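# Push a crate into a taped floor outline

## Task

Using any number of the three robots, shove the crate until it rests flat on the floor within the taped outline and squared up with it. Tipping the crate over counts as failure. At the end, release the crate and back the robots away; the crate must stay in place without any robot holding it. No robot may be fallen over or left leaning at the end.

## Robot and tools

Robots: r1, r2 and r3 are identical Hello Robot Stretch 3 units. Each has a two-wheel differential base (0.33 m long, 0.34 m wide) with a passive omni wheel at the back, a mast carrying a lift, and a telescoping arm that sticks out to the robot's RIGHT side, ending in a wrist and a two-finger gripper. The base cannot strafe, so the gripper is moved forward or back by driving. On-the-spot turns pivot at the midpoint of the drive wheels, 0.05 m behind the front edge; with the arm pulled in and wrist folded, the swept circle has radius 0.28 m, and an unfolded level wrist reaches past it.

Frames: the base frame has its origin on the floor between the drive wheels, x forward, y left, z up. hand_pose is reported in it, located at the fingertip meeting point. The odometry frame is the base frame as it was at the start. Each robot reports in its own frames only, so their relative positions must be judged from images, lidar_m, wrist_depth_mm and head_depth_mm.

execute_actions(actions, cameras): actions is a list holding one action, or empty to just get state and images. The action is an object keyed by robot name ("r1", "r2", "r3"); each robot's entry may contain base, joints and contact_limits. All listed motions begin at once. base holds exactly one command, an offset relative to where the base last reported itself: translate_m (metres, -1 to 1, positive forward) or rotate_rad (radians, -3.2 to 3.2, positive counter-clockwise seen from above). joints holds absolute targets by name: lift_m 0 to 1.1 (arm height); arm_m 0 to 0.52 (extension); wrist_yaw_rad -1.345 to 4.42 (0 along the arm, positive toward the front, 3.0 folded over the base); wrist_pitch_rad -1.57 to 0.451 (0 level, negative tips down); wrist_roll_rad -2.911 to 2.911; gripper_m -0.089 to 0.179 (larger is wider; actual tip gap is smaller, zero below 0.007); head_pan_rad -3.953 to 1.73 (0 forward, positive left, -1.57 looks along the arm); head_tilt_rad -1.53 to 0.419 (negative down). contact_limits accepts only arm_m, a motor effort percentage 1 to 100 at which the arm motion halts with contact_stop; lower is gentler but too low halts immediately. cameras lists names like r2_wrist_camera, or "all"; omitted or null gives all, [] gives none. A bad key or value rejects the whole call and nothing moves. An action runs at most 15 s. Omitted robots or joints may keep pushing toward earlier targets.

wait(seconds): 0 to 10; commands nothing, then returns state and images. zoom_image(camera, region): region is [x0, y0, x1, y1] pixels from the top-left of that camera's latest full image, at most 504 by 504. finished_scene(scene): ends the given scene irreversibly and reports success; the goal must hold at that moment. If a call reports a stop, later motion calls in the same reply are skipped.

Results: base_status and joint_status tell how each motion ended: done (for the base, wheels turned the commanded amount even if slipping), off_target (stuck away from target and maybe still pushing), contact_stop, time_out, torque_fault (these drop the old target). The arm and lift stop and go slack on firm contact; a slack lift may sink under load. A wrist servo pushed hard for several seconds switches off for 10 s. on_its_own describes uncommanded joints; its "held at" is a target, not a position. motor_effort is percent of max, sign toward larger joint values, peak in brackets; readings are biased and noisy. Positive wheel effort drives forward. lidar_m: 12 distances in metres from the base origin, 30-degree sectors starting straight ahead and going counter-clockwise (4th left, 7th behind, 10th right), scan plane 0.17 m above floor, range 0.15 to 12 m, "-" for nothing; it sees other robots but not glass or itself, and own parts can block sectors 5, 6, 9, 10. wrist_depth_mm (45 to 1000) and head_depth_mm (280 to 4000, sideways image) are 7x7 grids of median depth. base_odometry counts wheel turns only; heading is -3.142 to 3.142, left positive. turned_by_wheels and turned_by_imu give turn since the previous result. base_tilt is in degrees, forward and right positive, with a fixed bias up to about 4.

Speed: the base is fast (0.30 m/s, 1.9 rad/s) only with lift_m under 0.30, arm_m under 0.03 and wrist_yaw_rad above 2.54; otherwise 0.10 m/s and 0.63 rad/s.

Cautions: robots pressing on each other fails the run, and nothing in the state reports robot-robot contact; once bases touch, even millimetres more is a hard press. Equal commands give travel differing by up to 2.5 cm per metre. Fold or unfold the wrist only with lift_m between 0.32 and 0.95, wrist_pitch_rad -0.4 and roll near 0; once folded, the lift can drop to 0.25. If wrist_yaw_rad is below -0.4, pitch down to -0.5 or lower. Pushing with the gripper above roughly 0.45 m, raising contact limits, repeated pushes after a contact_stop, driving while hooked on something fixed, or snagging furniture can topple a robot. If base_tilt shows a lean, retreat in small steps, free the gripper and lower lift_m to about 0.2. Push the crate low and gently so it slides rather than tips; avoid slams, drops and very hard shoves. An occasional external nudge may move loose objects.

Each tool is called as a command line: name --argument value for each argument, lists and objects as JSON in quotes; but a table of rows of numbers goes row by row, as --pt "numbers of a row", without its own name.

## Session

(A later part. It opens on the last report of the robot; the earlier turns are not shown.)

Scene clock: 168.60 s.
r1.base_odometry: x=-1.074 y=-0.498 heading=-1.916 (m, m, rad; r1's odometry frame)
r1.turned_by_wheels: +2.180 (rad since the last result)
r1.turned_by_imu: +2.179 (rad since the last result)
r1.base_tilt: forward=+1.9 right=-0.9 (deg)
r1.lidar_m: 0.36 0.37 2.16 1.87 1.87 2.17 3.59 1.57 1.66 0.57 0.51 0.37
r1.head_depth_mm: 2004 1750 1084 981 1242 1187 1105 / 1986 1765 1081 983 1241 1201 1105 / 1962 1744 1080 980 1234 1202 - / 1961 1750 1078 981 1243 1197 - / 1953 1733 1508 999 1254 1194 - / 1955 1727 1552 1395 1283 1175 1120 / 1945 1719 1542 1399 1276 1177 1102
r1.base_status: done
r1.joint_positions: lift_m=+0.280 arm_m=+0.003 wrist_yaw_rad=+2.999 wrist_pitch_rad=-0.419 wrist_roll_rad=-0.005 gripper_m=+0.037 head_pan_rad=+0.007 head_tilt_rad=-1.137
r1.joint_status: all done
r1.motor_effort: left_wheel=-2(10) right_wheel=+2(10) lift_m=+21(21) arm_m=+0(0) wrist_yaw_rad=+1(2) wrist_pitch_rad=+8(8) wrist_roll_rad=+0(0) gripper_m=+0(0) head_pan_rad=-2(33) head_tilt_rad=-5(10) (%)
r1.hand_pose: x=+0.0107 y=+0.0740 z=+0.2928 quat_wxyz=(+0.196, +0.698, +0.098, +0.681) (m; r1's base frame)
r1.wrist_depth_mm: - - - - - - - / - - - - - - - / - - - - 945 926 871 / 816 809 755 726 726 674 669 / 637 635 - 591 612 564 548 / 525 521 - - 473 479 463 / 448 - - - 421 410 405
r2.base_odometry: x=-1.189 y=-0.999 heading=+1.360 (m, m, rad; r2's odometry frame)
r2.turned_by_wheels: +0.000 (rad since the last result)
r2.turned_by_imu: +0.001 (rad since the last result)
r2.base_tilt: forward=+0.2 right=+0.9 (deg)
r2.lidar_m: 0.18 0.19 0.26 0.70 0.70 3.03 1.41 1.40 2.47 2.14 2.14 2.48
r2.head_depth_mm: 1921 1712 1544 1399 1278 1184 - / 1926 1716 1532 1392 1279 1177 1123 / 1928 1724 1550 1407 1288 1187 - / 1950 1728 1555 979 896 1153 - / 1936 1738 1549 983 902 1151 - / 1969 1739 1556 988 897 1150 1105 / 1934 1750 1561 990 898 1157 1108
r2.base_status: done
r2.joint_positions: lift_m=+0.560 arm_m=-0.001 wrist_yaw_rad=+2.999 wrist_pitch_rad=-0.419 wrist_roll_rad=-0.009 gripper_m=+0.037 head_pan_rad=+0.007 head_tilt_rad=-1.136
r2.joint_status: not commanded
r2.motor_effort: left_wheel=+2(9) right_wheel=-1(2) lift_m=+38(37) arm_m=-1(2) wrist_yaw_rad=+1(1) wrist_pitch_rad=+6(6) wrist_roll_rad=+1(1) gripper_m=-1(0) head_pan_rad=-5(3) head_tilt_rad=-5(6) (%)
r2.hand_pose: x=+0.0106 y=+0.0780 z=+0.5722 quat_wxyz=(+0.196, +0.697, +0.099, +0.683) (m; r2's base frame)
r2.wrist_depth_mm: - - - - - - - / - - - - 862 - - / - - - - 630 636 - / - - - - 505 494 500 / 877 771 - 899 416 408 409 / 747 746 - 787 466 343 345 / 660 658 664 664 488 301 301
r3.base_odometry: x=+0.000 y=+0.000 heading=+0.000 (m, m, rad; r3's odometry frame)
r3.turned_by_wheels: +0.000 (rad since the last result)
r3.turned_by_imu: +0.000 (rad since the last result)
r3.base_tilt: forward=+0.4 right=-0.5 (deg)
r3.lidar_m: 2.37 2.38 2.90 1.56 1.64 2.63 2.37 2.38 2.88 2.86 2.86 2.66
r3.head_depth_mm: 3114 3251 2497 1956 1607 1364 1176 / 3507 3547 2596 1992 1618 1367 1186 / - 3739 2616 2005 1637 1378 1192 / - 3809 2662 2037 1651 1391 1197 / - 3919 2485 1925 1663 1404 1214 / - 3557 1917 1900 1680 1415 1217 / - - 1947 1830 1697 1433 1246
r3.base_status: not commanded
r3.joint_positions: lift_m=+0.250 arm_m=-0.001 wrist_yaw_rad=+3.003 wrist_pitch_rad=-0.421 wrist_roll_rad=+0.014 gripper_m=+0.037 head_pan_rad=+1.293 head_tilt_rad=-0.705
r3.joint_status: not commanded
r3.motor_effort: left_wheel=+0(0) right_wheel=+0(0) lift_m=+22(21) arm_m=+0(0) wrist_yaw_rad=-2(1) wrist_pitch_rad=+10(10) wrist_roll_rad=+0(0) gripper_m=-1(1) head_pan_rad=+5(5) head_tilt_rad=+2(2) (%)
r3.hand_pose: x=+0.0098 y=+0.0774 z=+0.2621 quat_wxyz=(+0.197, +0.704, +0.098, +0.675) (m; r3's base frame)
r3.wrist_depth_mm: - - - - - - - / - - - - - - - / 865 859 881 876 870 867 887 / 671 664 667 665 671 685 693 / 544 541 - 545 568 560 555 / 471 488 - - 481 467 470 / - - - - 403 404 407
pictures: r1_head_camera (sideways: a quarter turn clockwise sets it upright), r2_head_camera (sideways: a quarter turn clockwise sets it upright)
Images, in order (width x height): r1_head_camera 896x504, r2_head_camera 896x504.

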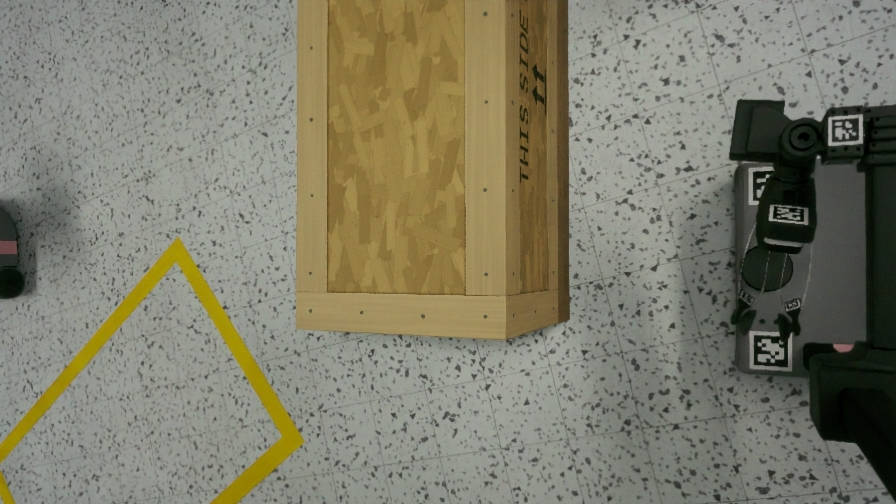

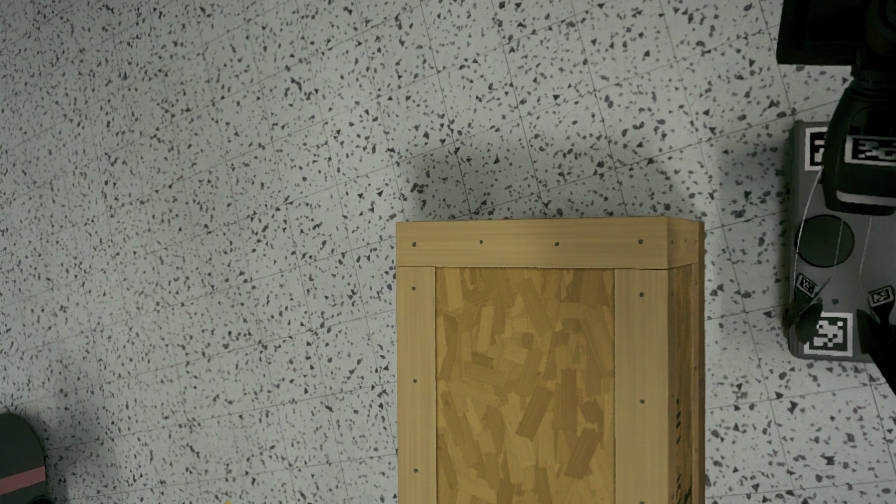

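execute_actions --actions '[{"r1":{"joints":{"lift_m":0.4}},"r2":{"base":{"rotate_rad":-0.5}}}]' --cameras '[]'

execute_actions --actions '[{"r1":{"base":{"translate_m":0.06},"joints":{"lift_m":0.56}},"r2":{"base":{"translate_m":-0.15}}}]' --cameras '[]'

execute_actions --actions '[{"r2":{"base":{"rotate_rad":0.5}}}]' --cameras '["r2_head_camera","r2_nav_camera"]'

Scene clock: 177.50 s.
r1.base_odometry: x=-1.074 y=-0.498 heading=-1.916 (m, m, rad; r1's odometry frame)
r1.turned_by_wheels: +0.000 (rad since the last result)
r1.turned_by_imu: +0.000 (rad since the last result)
r1.base_tilt: forward=+1.9 right=-0.9 (deg)
r1.lidar_m: 0.36 0.37 2.16 1.88 1.87 2.18 3.60 1.58 1.66 0.70 0.51 0.37
r1.head_depth_mm: 1967 1769 1091 988 1259 1195 1105 / 1977 1750 1085 980 1242 1209 - / 1971 1734 1082 980 1235 1196 - / 1971 1744 1076 977 1240 1198 - / 1961 1737 1505 1005 1257 1194 - / 1946 1731 1547 1402 1288 1176 1114 / 1938 1733 1550 1393 1280 1177 1105
r1.base_status: not commanded
r1.joint_positions: lift_m=+0.400 arm_m=+0.003 wrist_yaw_rad=+2.999 wrist_pitch_rad=-0.419 wrist_roll_rad=-0.005 gripper_m=+0.037 head_pan_rad=+0.007 head_tilt_rad=-1.137
r1.joint_status: all done
r1.motor_effort: left_wheel=-2(2) right_wheel=+3(3) lift_m=+39(39) arm_m=+0(0) wrist_yaw_rad=+0(1) wrist_pitch_rad=+8(8) wrist_roll_rad=+0(0) gripper_m=+0(0) head_pan_rad=-1(2) head_tilt_rad=-5(6) (%)
r1.hand_pose: x=+0.0107 y=+0.0740 z=+0.4121 quat_wxyz=(+0.196, +0.698, +0.098, +0.681) (m; r1's base frame)
r1.wrist_depth_mm: - - - - - - - / - - - - - - - / - - - - - - - / - - 952 942 949 924 858 / 858 811 - 747 764 728 722 / 686 667 - 625 608 625 607 / 582 566 - 588 537 527 521
r2.base_odometry: x=-1.189 y=-0.999 heading=+0.860 (m, m, rad; r2's odometry frame)
r2.turned_by_wheels: -0.500 (rad since the last result)
r2.turned_by_imu: -0.496 (rad since the last result)
r2.base_tilt: forward=+0.3 right=+0.9 (deg)
r2.lidar_m: 2.53 0.18 0.19 0.26 0.70 0.72 3.07 1.40 1.41 2.44 2.14 2.14
r2.head_depth_mm: 1939 1718 1542 1404 1278 1179 - / 1950 1719 1551 1409 1274 1180 1120 / 1929 1709 1544 1404 1284 1187 - / 1946 1744 1548 1407 1291 1188 - / 1940 1715 1556 1413 1278 915 - / 1956 1729 1556 1418 899 850 1104 / 1959 1733 1556 1422 904 833 1069
r2.base_status: done
r2.joint_positions: lift_m=+0.560 arm_m=-0.001 wrist_yaw_rad=+2.999 wrist_pitch_rad=-0.419 wrist_roll_rad=-0.009 gripper_m=+0.037 head_pan_rad=+0.007 head_tilt_rad=-1.136
r2.joint_status: not commanded
r2.motor_effort: left_wheel=+3(9) right_wheel=-2(6) lift_m=+37(37) arm_m=-1(1) wrist_yaw_rad=+1(1) wrist_pitch_rad=+6(6) wrist_roll_rad=+1(1) gripper_m=+0(1) head_pan_rad=-4(3) head_tilt_rad=-6(6) (%)
r2.hand_pose: x=+0.0106 y=+0.0780 z=+0.5722 quat_wxyz=(+0.196, +0.697, +0.099, +0.683) (m; r2's base frame)
r2.wrist_depth_mm: - - - - - - - / - - 849 844 - - - / - - 643 629 623 - - / - - 646 508 496 499 - / 675 899 - 483 416 404 872 / 598 749 - 544 367 351 774 / 624 658 664 639 389 657 676
r3.base_odometry: x=+0.000 y=+0.000 heading=+0.000 (m, m, rad; r3's odometry frame)
r3.turned_by_wheels: +0.000 (rad since the last result)
r3.turned_by_imu: -0.001 (rad since the last result)
r3.base_tilt: forward=+0.4 right=-0.5 (deg)
r3.lidar_m: 2.37 2.38 2.91 1.56 1.65 2.63 2.37 2.38 2.87 2.85 2.87 2.66
r3.head_depth_mm: 3107 3208 2548 1978 1613 1355 1176 / 3522 3622 2582 1977 1620 1369 1184 / - 3725 2625 2019 1643 1370 1191 / - 3793 2644 2040 1650 1390 1196 / - 3648 2509 1923 1662 1398 1210 / - 3541 1919 1874 1678 1404 1220 / - - 1937 1832 1692 1423 1247
r3.base_status: not commanded
r3.joint_positions: lift_m=+0.250 arm_m=-0.001 wrist_yaw_rad=+3.003 wrist_pitch_rad=-0.421 wrist_roll_rad=+0.014 gripper_m=+0.037 head_pan_rad=+1.293 head_tilt_rad=-0.705
r3.joint_status: not commanded
r3.motor_effort: left_wheel=+1(0) right_wheel=+0(0) lift_m=+21(21) arm_m=+0(0) wrist_yaw_rad=-2(2) wrist_pitch_rad=+10(10) wrist_roll_rad=+0(0) gripper_m=-1(0) head_pan_rad=+4(5) head_tilt_rad=+0(2) (%)
r3.hand_pose: x=+0.0098 y=+0.0774 z=+0.2621 quat_wxyz=(+0.197, +0.704, +0.098, +0.675) (m; r3's base frame)
r3.wrist_depth_mm: - - - - - - - / - - - - - - - / 860 857 860 861 880 877 879 / 671 666 676 674 676 678 681 / 544 542 - 546 576 559 556 / 467 493 - - 480 465 468 / - - - - 401 404 406
pictures: none
No camera images: the call's "cameras" was empty. Leave "cameras" out to get every camera's image.

Scene clock: 179.93 s.
r1.base_odometry: x=-1.094 y=-0.554 heading=-1.916 (m, m, rad; r1's odometry frame)
r1.turned_by_wheels: +0.000 (rad since the last result)
r1.turned_by_imu: +0.000 (rad since the last result)
r1.base_tilt: forward=+2.0 right=-1.0 (deg)
r1.lidar_m: 0.30 0.31 2.18 1.89 1.89 2.20 3.66 1.62 3.30 0.47 0.43 0.31
r1.head_depth_mm: 1995 1757 1563 989 1110 1207 1071 / 1979 1747 1563 987 1108 1199 - / 1954 1759 1567 981 1101 1199 - / 1933 1728 1558 978 1098 1193 - / 1964 1733 1542 995 1236 1193 - / 1954 1732 1545 1402 1278 1179 1115 / 1938 1720 1537 1395 1277 1175 1105
r1.base_status: done
r1.joint_positions: lift_m=+0.560 arm_m=+0.003 wrist_yaw_rad=+2.999 wrist_pitch_rad=-0.419 wrist_roll_rad=-0.005 gripper_m=+0.037 head_pan_rad=+0.007 head_tilt_rad=-1.137
r1.joint_status: all done
r1.motor_effort: left_wheel=-3(6) right_wheel=+3(7) lift_m=+40(40) arm_m=-1(0) wrist_yaw_rad=+1(1) wrist_pitch_rad=+8(8) wrist_roll_rad=+0(0) gripper_m=+0(0) head_pan_rad=-2(2) head_tilt_rad=-6(6) (%)
r1.hand_pose: x=+0.0107 y=+0.0740 z=+0.5721 quat_wxyz=(+0.196, +0.698, +0.098, +0.681) (m; r1's base frame)
r1.wrist_depth_mm: - - - - - - - / - - - - - - - / - - - - - - - / - - - - - - - / - - - 980 - 968 944 / 877 881 - 821 825 810 785 / 760 737 747 720 713 678 635
r2.base_odometry: x=-1.287 y=-1.113 heading=+0.860 (m, m, rad; r2's odometry frame)
r2.turned_by_wheels: +0.000 (rad since the last result)
r2.turned_by_imu: -0.001 (rad since the last result)
r2.base_tilt: forward=+0.3 right=+1.0 (deg)
r2.lidar_m: 0.32 0.31 0.33 0.45 2.51 2.51 2.97 1.32 1.30 2.54 2.24 2.24
r2.head_depth_mm: 1924 1713 1541 1388 1288 1182 - / 1920 1718 1538 1412 1276 1185 1120 / 1936 1723 1544 1400 1283 1187 - / 1957 1740 1551 1408 1299 1190 - / 1934 1712 1562 1403 933 1191 - / 1960 1735 1559 987 914 1163 1109 / 1957 1733 1555 990 903 1060 1106
r2.base_status: done
r2.joint_positions: lift_m=+0.560 arm_m=-0.001 wrist_yaw_rad=+2.999 wrist_pitch_rad=-0.419 wrist_roll_rad=-0.009 gripper_m=+0.037 head_pan_rad=+0.007 head_tilt_rad=-1.136
r2.joint_status: not commanded
r2.motor_effort: left_wheel=+3(5) right_wheel=-2(7) lift_m=+37(37) arm_m=-1(1) wrist_yaw_rad=+1(2) wrist_pitch_rad=+6(6) wrist_roll_rad=+1(1) gripper_m=+0(1) head_pan_rad=-4(5) head_tilt_rad=-5(6) (%)
r2.hand_pose: x=+0.0106 y=+0.0780 z=+0.5722 quat_wxyz=(+0.196, +0.697, +0.099, +0.683) (m; r2's base frame)
r2.wrist_depth_mm: 559 - - - - - - / - - - 866 - - - / - - 887 640 627 626 - / - 796 - 671 511 493 503 / 701 686 - 779 468 417 409 / 605 615 - 757 568 400 350 / 636 632 669 663 623 422 361
r3.base_odometry: x=+0.000 y=+0.000 heading=+0.000 (m, m, rad; r3's odometry frame)
r3.turned_by_wheels: +0.000 (rad since the last result)
r3.turned_by_imu: +0.000 (rad since the last result)
r3.base_tilt: forward=+0.4 right=-0.6 (deg)
r3.lidar_m: 2.37 2.38 2.90 1.56 1.65 2.62 2.37 2.38 2.87 2.86 2.87 2.65
r3.head_depth_mm: 3066 3259 2516 1967 1603 1354 1181 / 3528 3619 2608 1983 1626 1372 1183 / - 3718 2612 1997 1644 1374 1194 / - 3816 2664 2037 1647 1387 1204 / - 3828 2491 1937 1657 1403 1213 / - 3534 1919 1878 1687 1410 1220 / - 3609 1948 1838 1697 1416 1251
r3.base_status: not commanded
r3.joint_positions: lift_m=+0.250 arm_m=-0.001 wrist_yaw_rad=+3.003 wrist_pitch_rad=-0.421 wrist_roll_rad=+0.014 gripper_m=+0.037 head_pan_rad=+1.293 head_tilt_rad=-0.705
r3.joint_status: not commanded
r3.motor_effort: left_wheel=+0(0) right_wheel=+0(0) lift_m=+21(21) arm_m=+0(0) wrist_yaw_rad=-2(1) wrist_pitch_rad=+10(10) wrist_roll_rad=+0(0) gripper_m=+1(0) head_pan_rad=+5(4) head_tilt_rad=+2(2) (%)
r3.hand_pose: x=+0.0098 y=+0.0774 z=+0.2621 quat_wxyz=(+0.197, +0.704, +0.098, +0.675) (m; r3's base frame)
r3.wrist_depth_mm: - - - - - - - / - - - - - - - / 851 860 861 880 882 876 887 / 670 664 662 676 676 680 684 / 541 547 - 551 572 555 553 / 470 495 - - 483 470 468 / - - - - 402 403 403
pictures: none
No camera images: the call's "cameras" was empty. Leave "cameras" out to get every camera's image.

Scene clock: 181.67 s.
r1.base_odometry: x=-1.094 y=-0.554 heading=-1.916 (m, m, rad; r1's odometry frame)
r1.turned_by_wheels: +0.000 (rad since the last result)
r1.turned_by_imu: +0.000 (rad since the last result)
r1.base_tilt: forward=+1.8 right=-1.0 (deg)
r1.lidar_m: 0.30 0.31 2.18 1.89 1.89 2.20 3.67 1.62 3.27 0.49 0.43 0.31
r1.head_depth_mm: 2002 1751 1580 984 1113 1199 1103 / 1987 1759 1576 983 1109 1207 - / 1970 1750 1575 977 1096 1205 - / 1926 1731 1568 983 1097 1202 - / 1970 1726 1547 989 1244 1195 - / 1966 1718 1558 1401 1281 1184 1114 / 1941 1724 1539 1396 1269 1173 1113
r1.base_status: not commanded
r1.joint_positions: lift_m=+0.560 arm_m=+0.003 wrist_yaw_rad=+2.999 wrist_pitch_rad=-0.419 wrist_roll_rad=-0.005 gripper_m=+0.037 head_pan_rad=+0.007 head_tilt_rad=-1.137
r1.joint_status: not commanded
r1.motor_effort: left_wheel=-3(2) right_wheel=+3(3) lift_m=+39(40) arm_m=+0(1) wrist_yaw_rad=+0(0) wrist_pitch_rad=+7(8) wrist_roll_rad=+0(0) gripper_m=+1(1) head_pan_rad=-2(2) head_tilt_rad=-5(5) (%)
r1.hand_pose: x=+0.0107 y=+0.0740 z=+0.5721 quat_wxyz=(+0.196, +0.698, +0.098, +0.681) (m; r1's base frame)
r1.wrist_depth_mm: - - - - - - - / - - - - - - - / - - - - - - - / - - - - - - - / - - - 985 - 962 892 / 883 861 - 820 782 839 801 / 767 751 747 719 699 699 651
r2.base_odometry: x=-1.287 y=-1.113 heading=+1.360 (m, m, rad; r2's odometry frame)
r2.turned_by_wheels: +0.500 (rad since the last result)
r2.turned_by_imu: +0.496 (rad since the last result)
r2.base_tilt: forward=+0.2 right=+0.9 (deg)
r2.lidar_m: 0.31 0.33 0.44 0.60 2.51 2.92 1.35 1.30 2.58 2.24 2.25 0.32
r2.head_depth_mm: 1935 1711 1534 1397 1286 1183 - / 1937 1715 1556 1402 1278 1187 1123 / 1927 1715 1543 1006 1038 1183 - / 1949 1726 1556 986 951 1185 - / 1951 1728 1550 982 950 1191 - / 1938 1725 1554 985 947 1197 1103 / 1936 1736 1562 984 949 1192 1111
r2.base_status: done
r2.joint_positions: lift_m=+0.560 arm_m=-0.001 wrist_yaw_rad=+2.999 wrist_pitch_rad=-0.419 wrist_roll_rad=-0.009 gripper_m=+0.037 head_pan_rad=+0.007 head_tilt_rad=-1.136
r2.joint_status: not commanded
r2.motor_effort: left_wheel=-1(5) right_wheel=+2(7) lift_m=+38(38) arm_m=-2(1) wrist_yaw_rad=+1(1) wrist_pitch_rad=+6(6) wrist_roll_rad=+1(1) gripper_m=+0(1) head_pan_rad=-3(4) head_tilt_rad=-6(6) (%)
r2.hand_pose: x=+0.0106 y=+0.0780 z=+0.5722 quat_wxyz=(+0.196, +0.697, +0.099, +0.683) (m; r2's base frame)
r2.wrist_depth_mm: - - - - - - - / - - - - - - - / - - - - 704 633 649 / - - 851 - 716 493 503 / 881 871 - 862 660 449 413 / 767 759 - 776 752 453 353 / 663 669 664 682 664 443 326
r3.base_odometry: x=+0.000 y=+0.000 heading=+0.000 (m, m, rad; r3's odometry frame)
r3.turned_by_wheels: +0.000 (rad since the last result)
r3.turned_by_imu: +0.000 (rad since the last result)
r3.base_tilt: forward=+0.4 right=-0.6 (deg)
r3.lidar_m: 2.36 2.38 2.91 1.56 1.65 2.64 2.37 2.38 2.88 2.86 2.88 2.65
r3.head_depth_mm: 3098 3233 2515 1964 1608 1355 1178 / 3560 3571 2577 1999 1625 1372 1184 / - 3726 2605 2015 1641 1386 1189 / - 3796 2649 2035 1653 1383 1200 / - 3838 2504 1936 1666 1401 1210 / - 3528 1928 1882 1672 1414 1219 / - 3617 1952 1841 1701 1425 1249
r3.base_status: not commanded
r3.joint_positions: lift_m=+0.250 arm_m=-0.001 wrist_yaw_rad=+3.003 wrist_pitch_rad=-0.421 wrist_roll_rad=+0.014 gripper_m=+0.037 head_pan_rad=+1.293 head_tilt_rad=-0.705
r3.joint_status: not commanded
r3.motor_effort: left_wheel=+0(1) right_wheel=+0(0) lift_m=+21(21) arm_m=+0(0) wrist_yaw_rad=-1(1) wrist_pitch_rad=+10(10) wrist_roll_rad=+0(0) gripper_m=-1(1) head_pan_rad=+3(6) head_tilt_rad=+2(2) (%)
r3.hand_pose: x=+0.0098 y=+0.0774 z=+0.2621 quat_wxyz=(+0.197, +0.704, +0.098, +0.675) (m; r3's base frame)
r3.wrist_depth_mm: - - - - - - - / - - - - - - - / 850 854 882 872 872 882 874 / 664 670 671 675 678 672 684 / 545 543 - 547 572 550 558 / 467 492 - - 484 463 467 / - - - - 402 403 404
pictures: r2_head_camera (sideways: a quarter turn clockwise sets it upright), r2_nav_camera (sideways: a quarter turn counterclockwise sets it upright)
Images, in order (width x height): r2_head_camera 896x504, r2_nav_camera 672x504.

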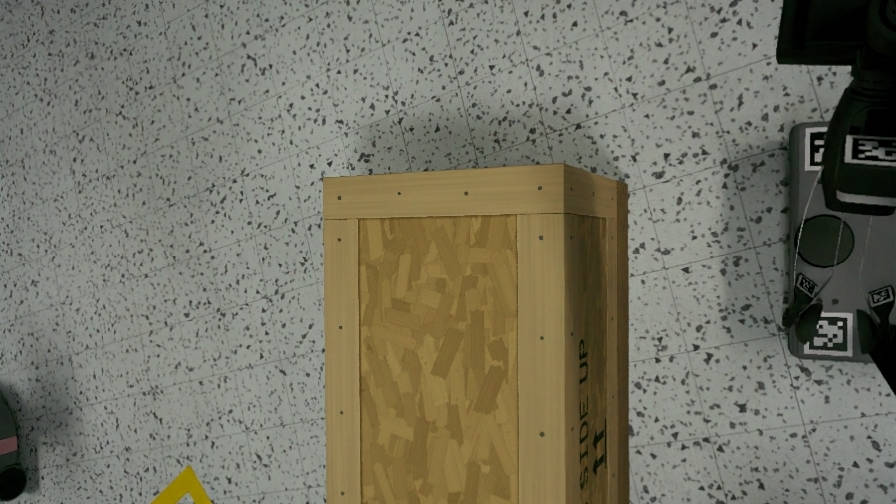

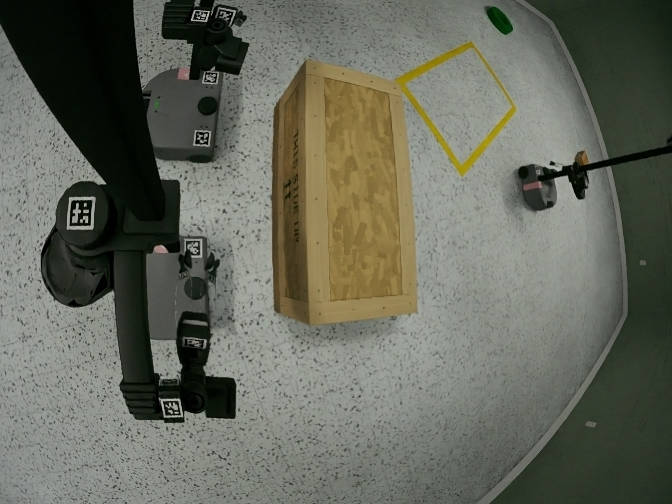

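execute_actions --actions '[{"r1":{"base":{"translate_m":0.55}},"r2":{"base":{"translate_m":0.56}},"r3":{"base":{"rotate_rad":-1.2},"joints":{"head_pan_rad":-0.2}}}]' --cameras '["r1_head_camera","r2_nav_camera","r3_nav_camera"]'

Scene clock: 197.07 s.
r1.base_odometry: x=-1.280 y=-1.072 heading=-1.915 (m, m, rad; r1's odometry frame)
r1.turned_by_wheels: +0.000 (rad since the last result)
r1.turned_by_imu: -0.005 (rad since the last result)
r1.base_tilt: forward=+1.8 right=-1.0 (deg)
r1.lidar_m: - - 2.26 1.96 1.96 2.27 3.90 1.82 3.23 0.20 0.15 -
r1.head_depth_mm: 1968 1747 1563 1414 900 837 1105 / 1963 1748 1558 1411 900 840 - / 1952 1732 1553 1409 896 832 - / 1825 1739 1545 1402 895 831 - / 1830 1737 1546 1398 898 825 - / 1940 1735 1543 1396 1278 1177 1113 / 1926 1716 1533 1390 1283 1178 1108
r1.base_status: translate_m off_target (by the wheels' count: +0.5498 of +0.5500)
r1.joint_positions: lift_m=+0.560 arm_m=+0.003 wrist_yaw_rad=+3.000 wrist_pitch_rad=-0.416 wrist_roll_rad=-0.005 gripper_m=+0.037 head_pan_rad=+0.005 head_tilt_rad=-1.140
r1.joint_status: not commanded
r1.on_its_own: left_wheel is at rest, and its effort (+51) is outside its rest range (-18 to +18); right_wheel is at rest, and its effort (+24) is outside its rest range (-18 to +18)
r1.motor_effort: left_wheel=+51(72) right_wheel=+24(81) lift_m=+31(38) arm_m=+0(1) wrist_yaw_rad=-1(1) wrist_pitch_rad=+7(8) wrist_roll_rad=+0(0) gripper_m=+0(0) head_pan_rad=-2(2) head_tilt_rad=-4(5) (%)
r1.hand_pose: x=+0.0105 y=+0.0744 z=+0.5729 quat_wxyz=(+0.195, +0.698, +0.098, +0.682) (m; r1's base frame)
r1.wrist_depth_mm: - - - - - - - / - - - - - - - / - - - - - - - / - - - - - - - / - - - - - 953 907 / 886 883 - 842 814 798 788 / 753 759 741 717 717 304 297
r2.base_odometry: x=-1.170 y=-0.565 heading=+1.360 (m, m, rad; r2's odometry frame)
r2.turned_by_wheels: +0.000 (rad since the last result)
r2.turned_by_imu: +0.008 (rad since the last result)
r2.base_tilt: forward=+0.2 right=+0.9 (deg)
r2.lidar_m: - - 0.15 0.21 2.58 3.01 1.56 1.55 2.50 2.18 2.18 -
r2.head_depth_mm: 1924 1709 1529 1394 1274 1182 - / 1916 1708 1528 1397 1283 1181 1118 / 1930 1717 1532 1398 908 835 - / 1925 1722 1543 1404 893 828 - / 1951 1722 1543 1408 900 831 - / 1906 1725 1553 1402 899 832 1094 / 1807 1729 1545 1410 899 830 1096
r2.base_status: translate_m off_target (by the wheels' count: +0.5597 of +0.5600)
r2.joint_positions: lift_m=+0.560 arm_m=-0.001 wrist_yaw_rad=+3.000 wrist_pitch_rad=-0.417 wrist_roll_rad=-0.009 gripper_m=+0.037 head_pan_rad=+0.004 head_tilt_rad=-1.142
r2.joint_status: not commanded
r2.on_its_own: left_wheel is at rest, and its effort (+46) is outside its rest range (-18 to +18); right_wheel is at rest, and its effort (+30) is outside its rest range (-18 to +18)
r2.motor_effort: left_wheel=+46(90) right_wheel=+30(76) lift_m=+32(37) arm_m=-1(1) wrist_yaw_rad=+1(3) wrist_pitch_rad=+5(6) wrist_roll_rad=+1(1) gripper_m=+0(0) head_pan_rad=-3(4) head_tilt_rad=-3(6) (%)
r2.hand_pose: x=+0.0104 y=+0.0782 z=+0.5728 quat_wxyz=(+0.195, +0.697, +0.098, +0.683) (m; r2's base frame)
r2.wrist_depth_mm: - - - - - - - / - - - - - - - / - - - 666 632 - - / - - 838 539 490 496 - / 873 911 - 621 410 414 408 / 779 764 - 526 334 346 350 / 655 664 661 575 297 300 302
r3.base_odometry: x=+0.000 y=+0.000 heading=-1.200 (m, m, rad; r3's odometry frame)
r3.turned_by_wheels: -1.200 (rad since the last result)
r3.turned_by_imu: -1.182 (rad since the last result)
r3.base_tilt: forward=+0.4 right=-0.6 (deg)
r3.lidar_m: 2.86 2.88 2.38 2.37 2.67 1.55 1.58 2.86 2.38 2.36 2.65 2.87
r3.head_depth_mm: 2471 2754 2568 1967 1603 1358 1176 / 2485 2758 2585 2007 1619 1366 1183 / 2466 2789 2597 2014 1639 1372 1195 / 2466 2812 2647 1918 1651 1395 1201 / 2478 2784 2716 2055 1660 1403 1209 / 2477 2788 2702 2091 1688 1414 1211 / 2499 2805 2771 2119 1699 1430 1226
r3.base_status: done
r3.joint_positions: lift_m=+0.250 arm_m=-0.001 wrist_yaw_rad=+3.002 wrist_pitch_rad=-0.421 wrist_roll_rad=+0.014 gripper_m=+0.037 head_pan_rad=-0.193 head_tilt_rad=-0.704
r3.joint_status: all done
r3.motor_effort: left_wheel=+2(12) right_wheel=-3(10) lift_m=+21(21) arm_m=+0(0) wrist_yaw_rad=-2(2) wrist_pitch_rad=+10(10) wrist_roll_rad=+0(0) gripper_m=+0(1) head_pan_rad=-4(55) head_tilt_rad=+2(3) (%)
r3.hand_pose: x=+0.0098 y=+0.0774 z=+0.2621 quat_wxyz=(+0.197, +0.704, +0.098, +0.675) (m; r3's base frame)
r3.wrist_depth_mm: - - - - - - - / - - - - - - - / 849 838 879 878 888 867 874 / 667 668 668 673 683 680 686 / 547 542 - 552 572 559 554 / 464 492 - - 482 464 464 / - - - - 406 407 406
pictures: r1_head_camera (sideways: a quarter turn clockwise sets it upright), r2_nav_camera (sideways: a quarter turn counterclockwise sets it upright), r3_nav_camera (sideways: a quarter turn counterclockwise sets it upright)
Images, in order (width x height): r1_head_camera 896x504, r2_nav_camera 672x504, r3_nav_camera 672x504.

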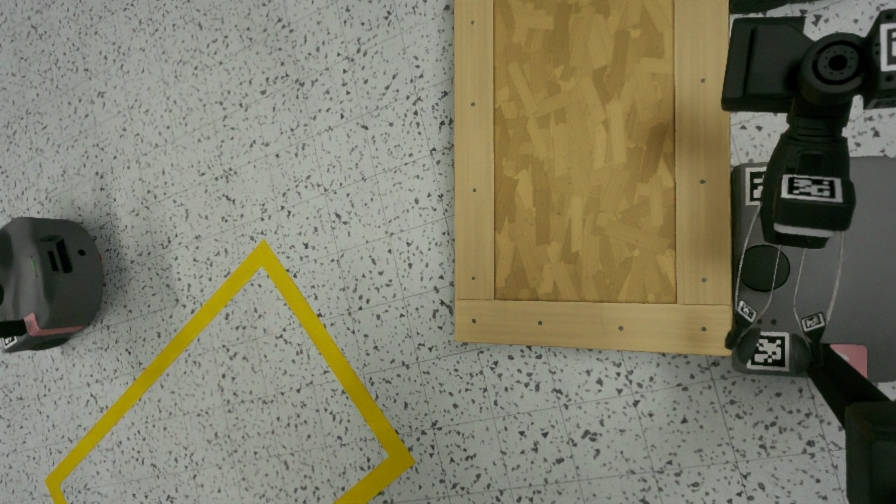

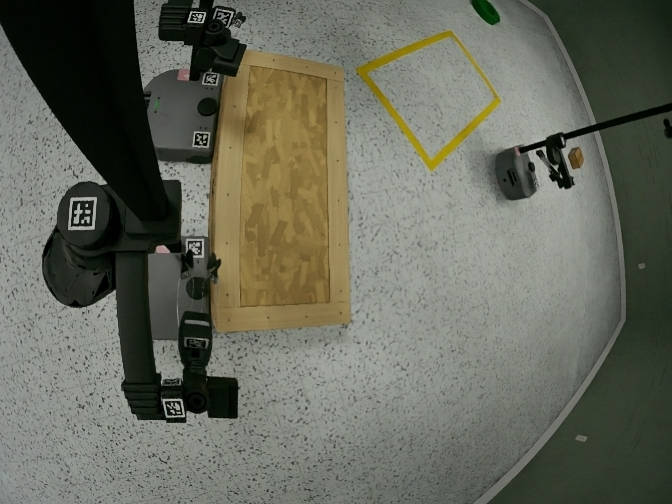

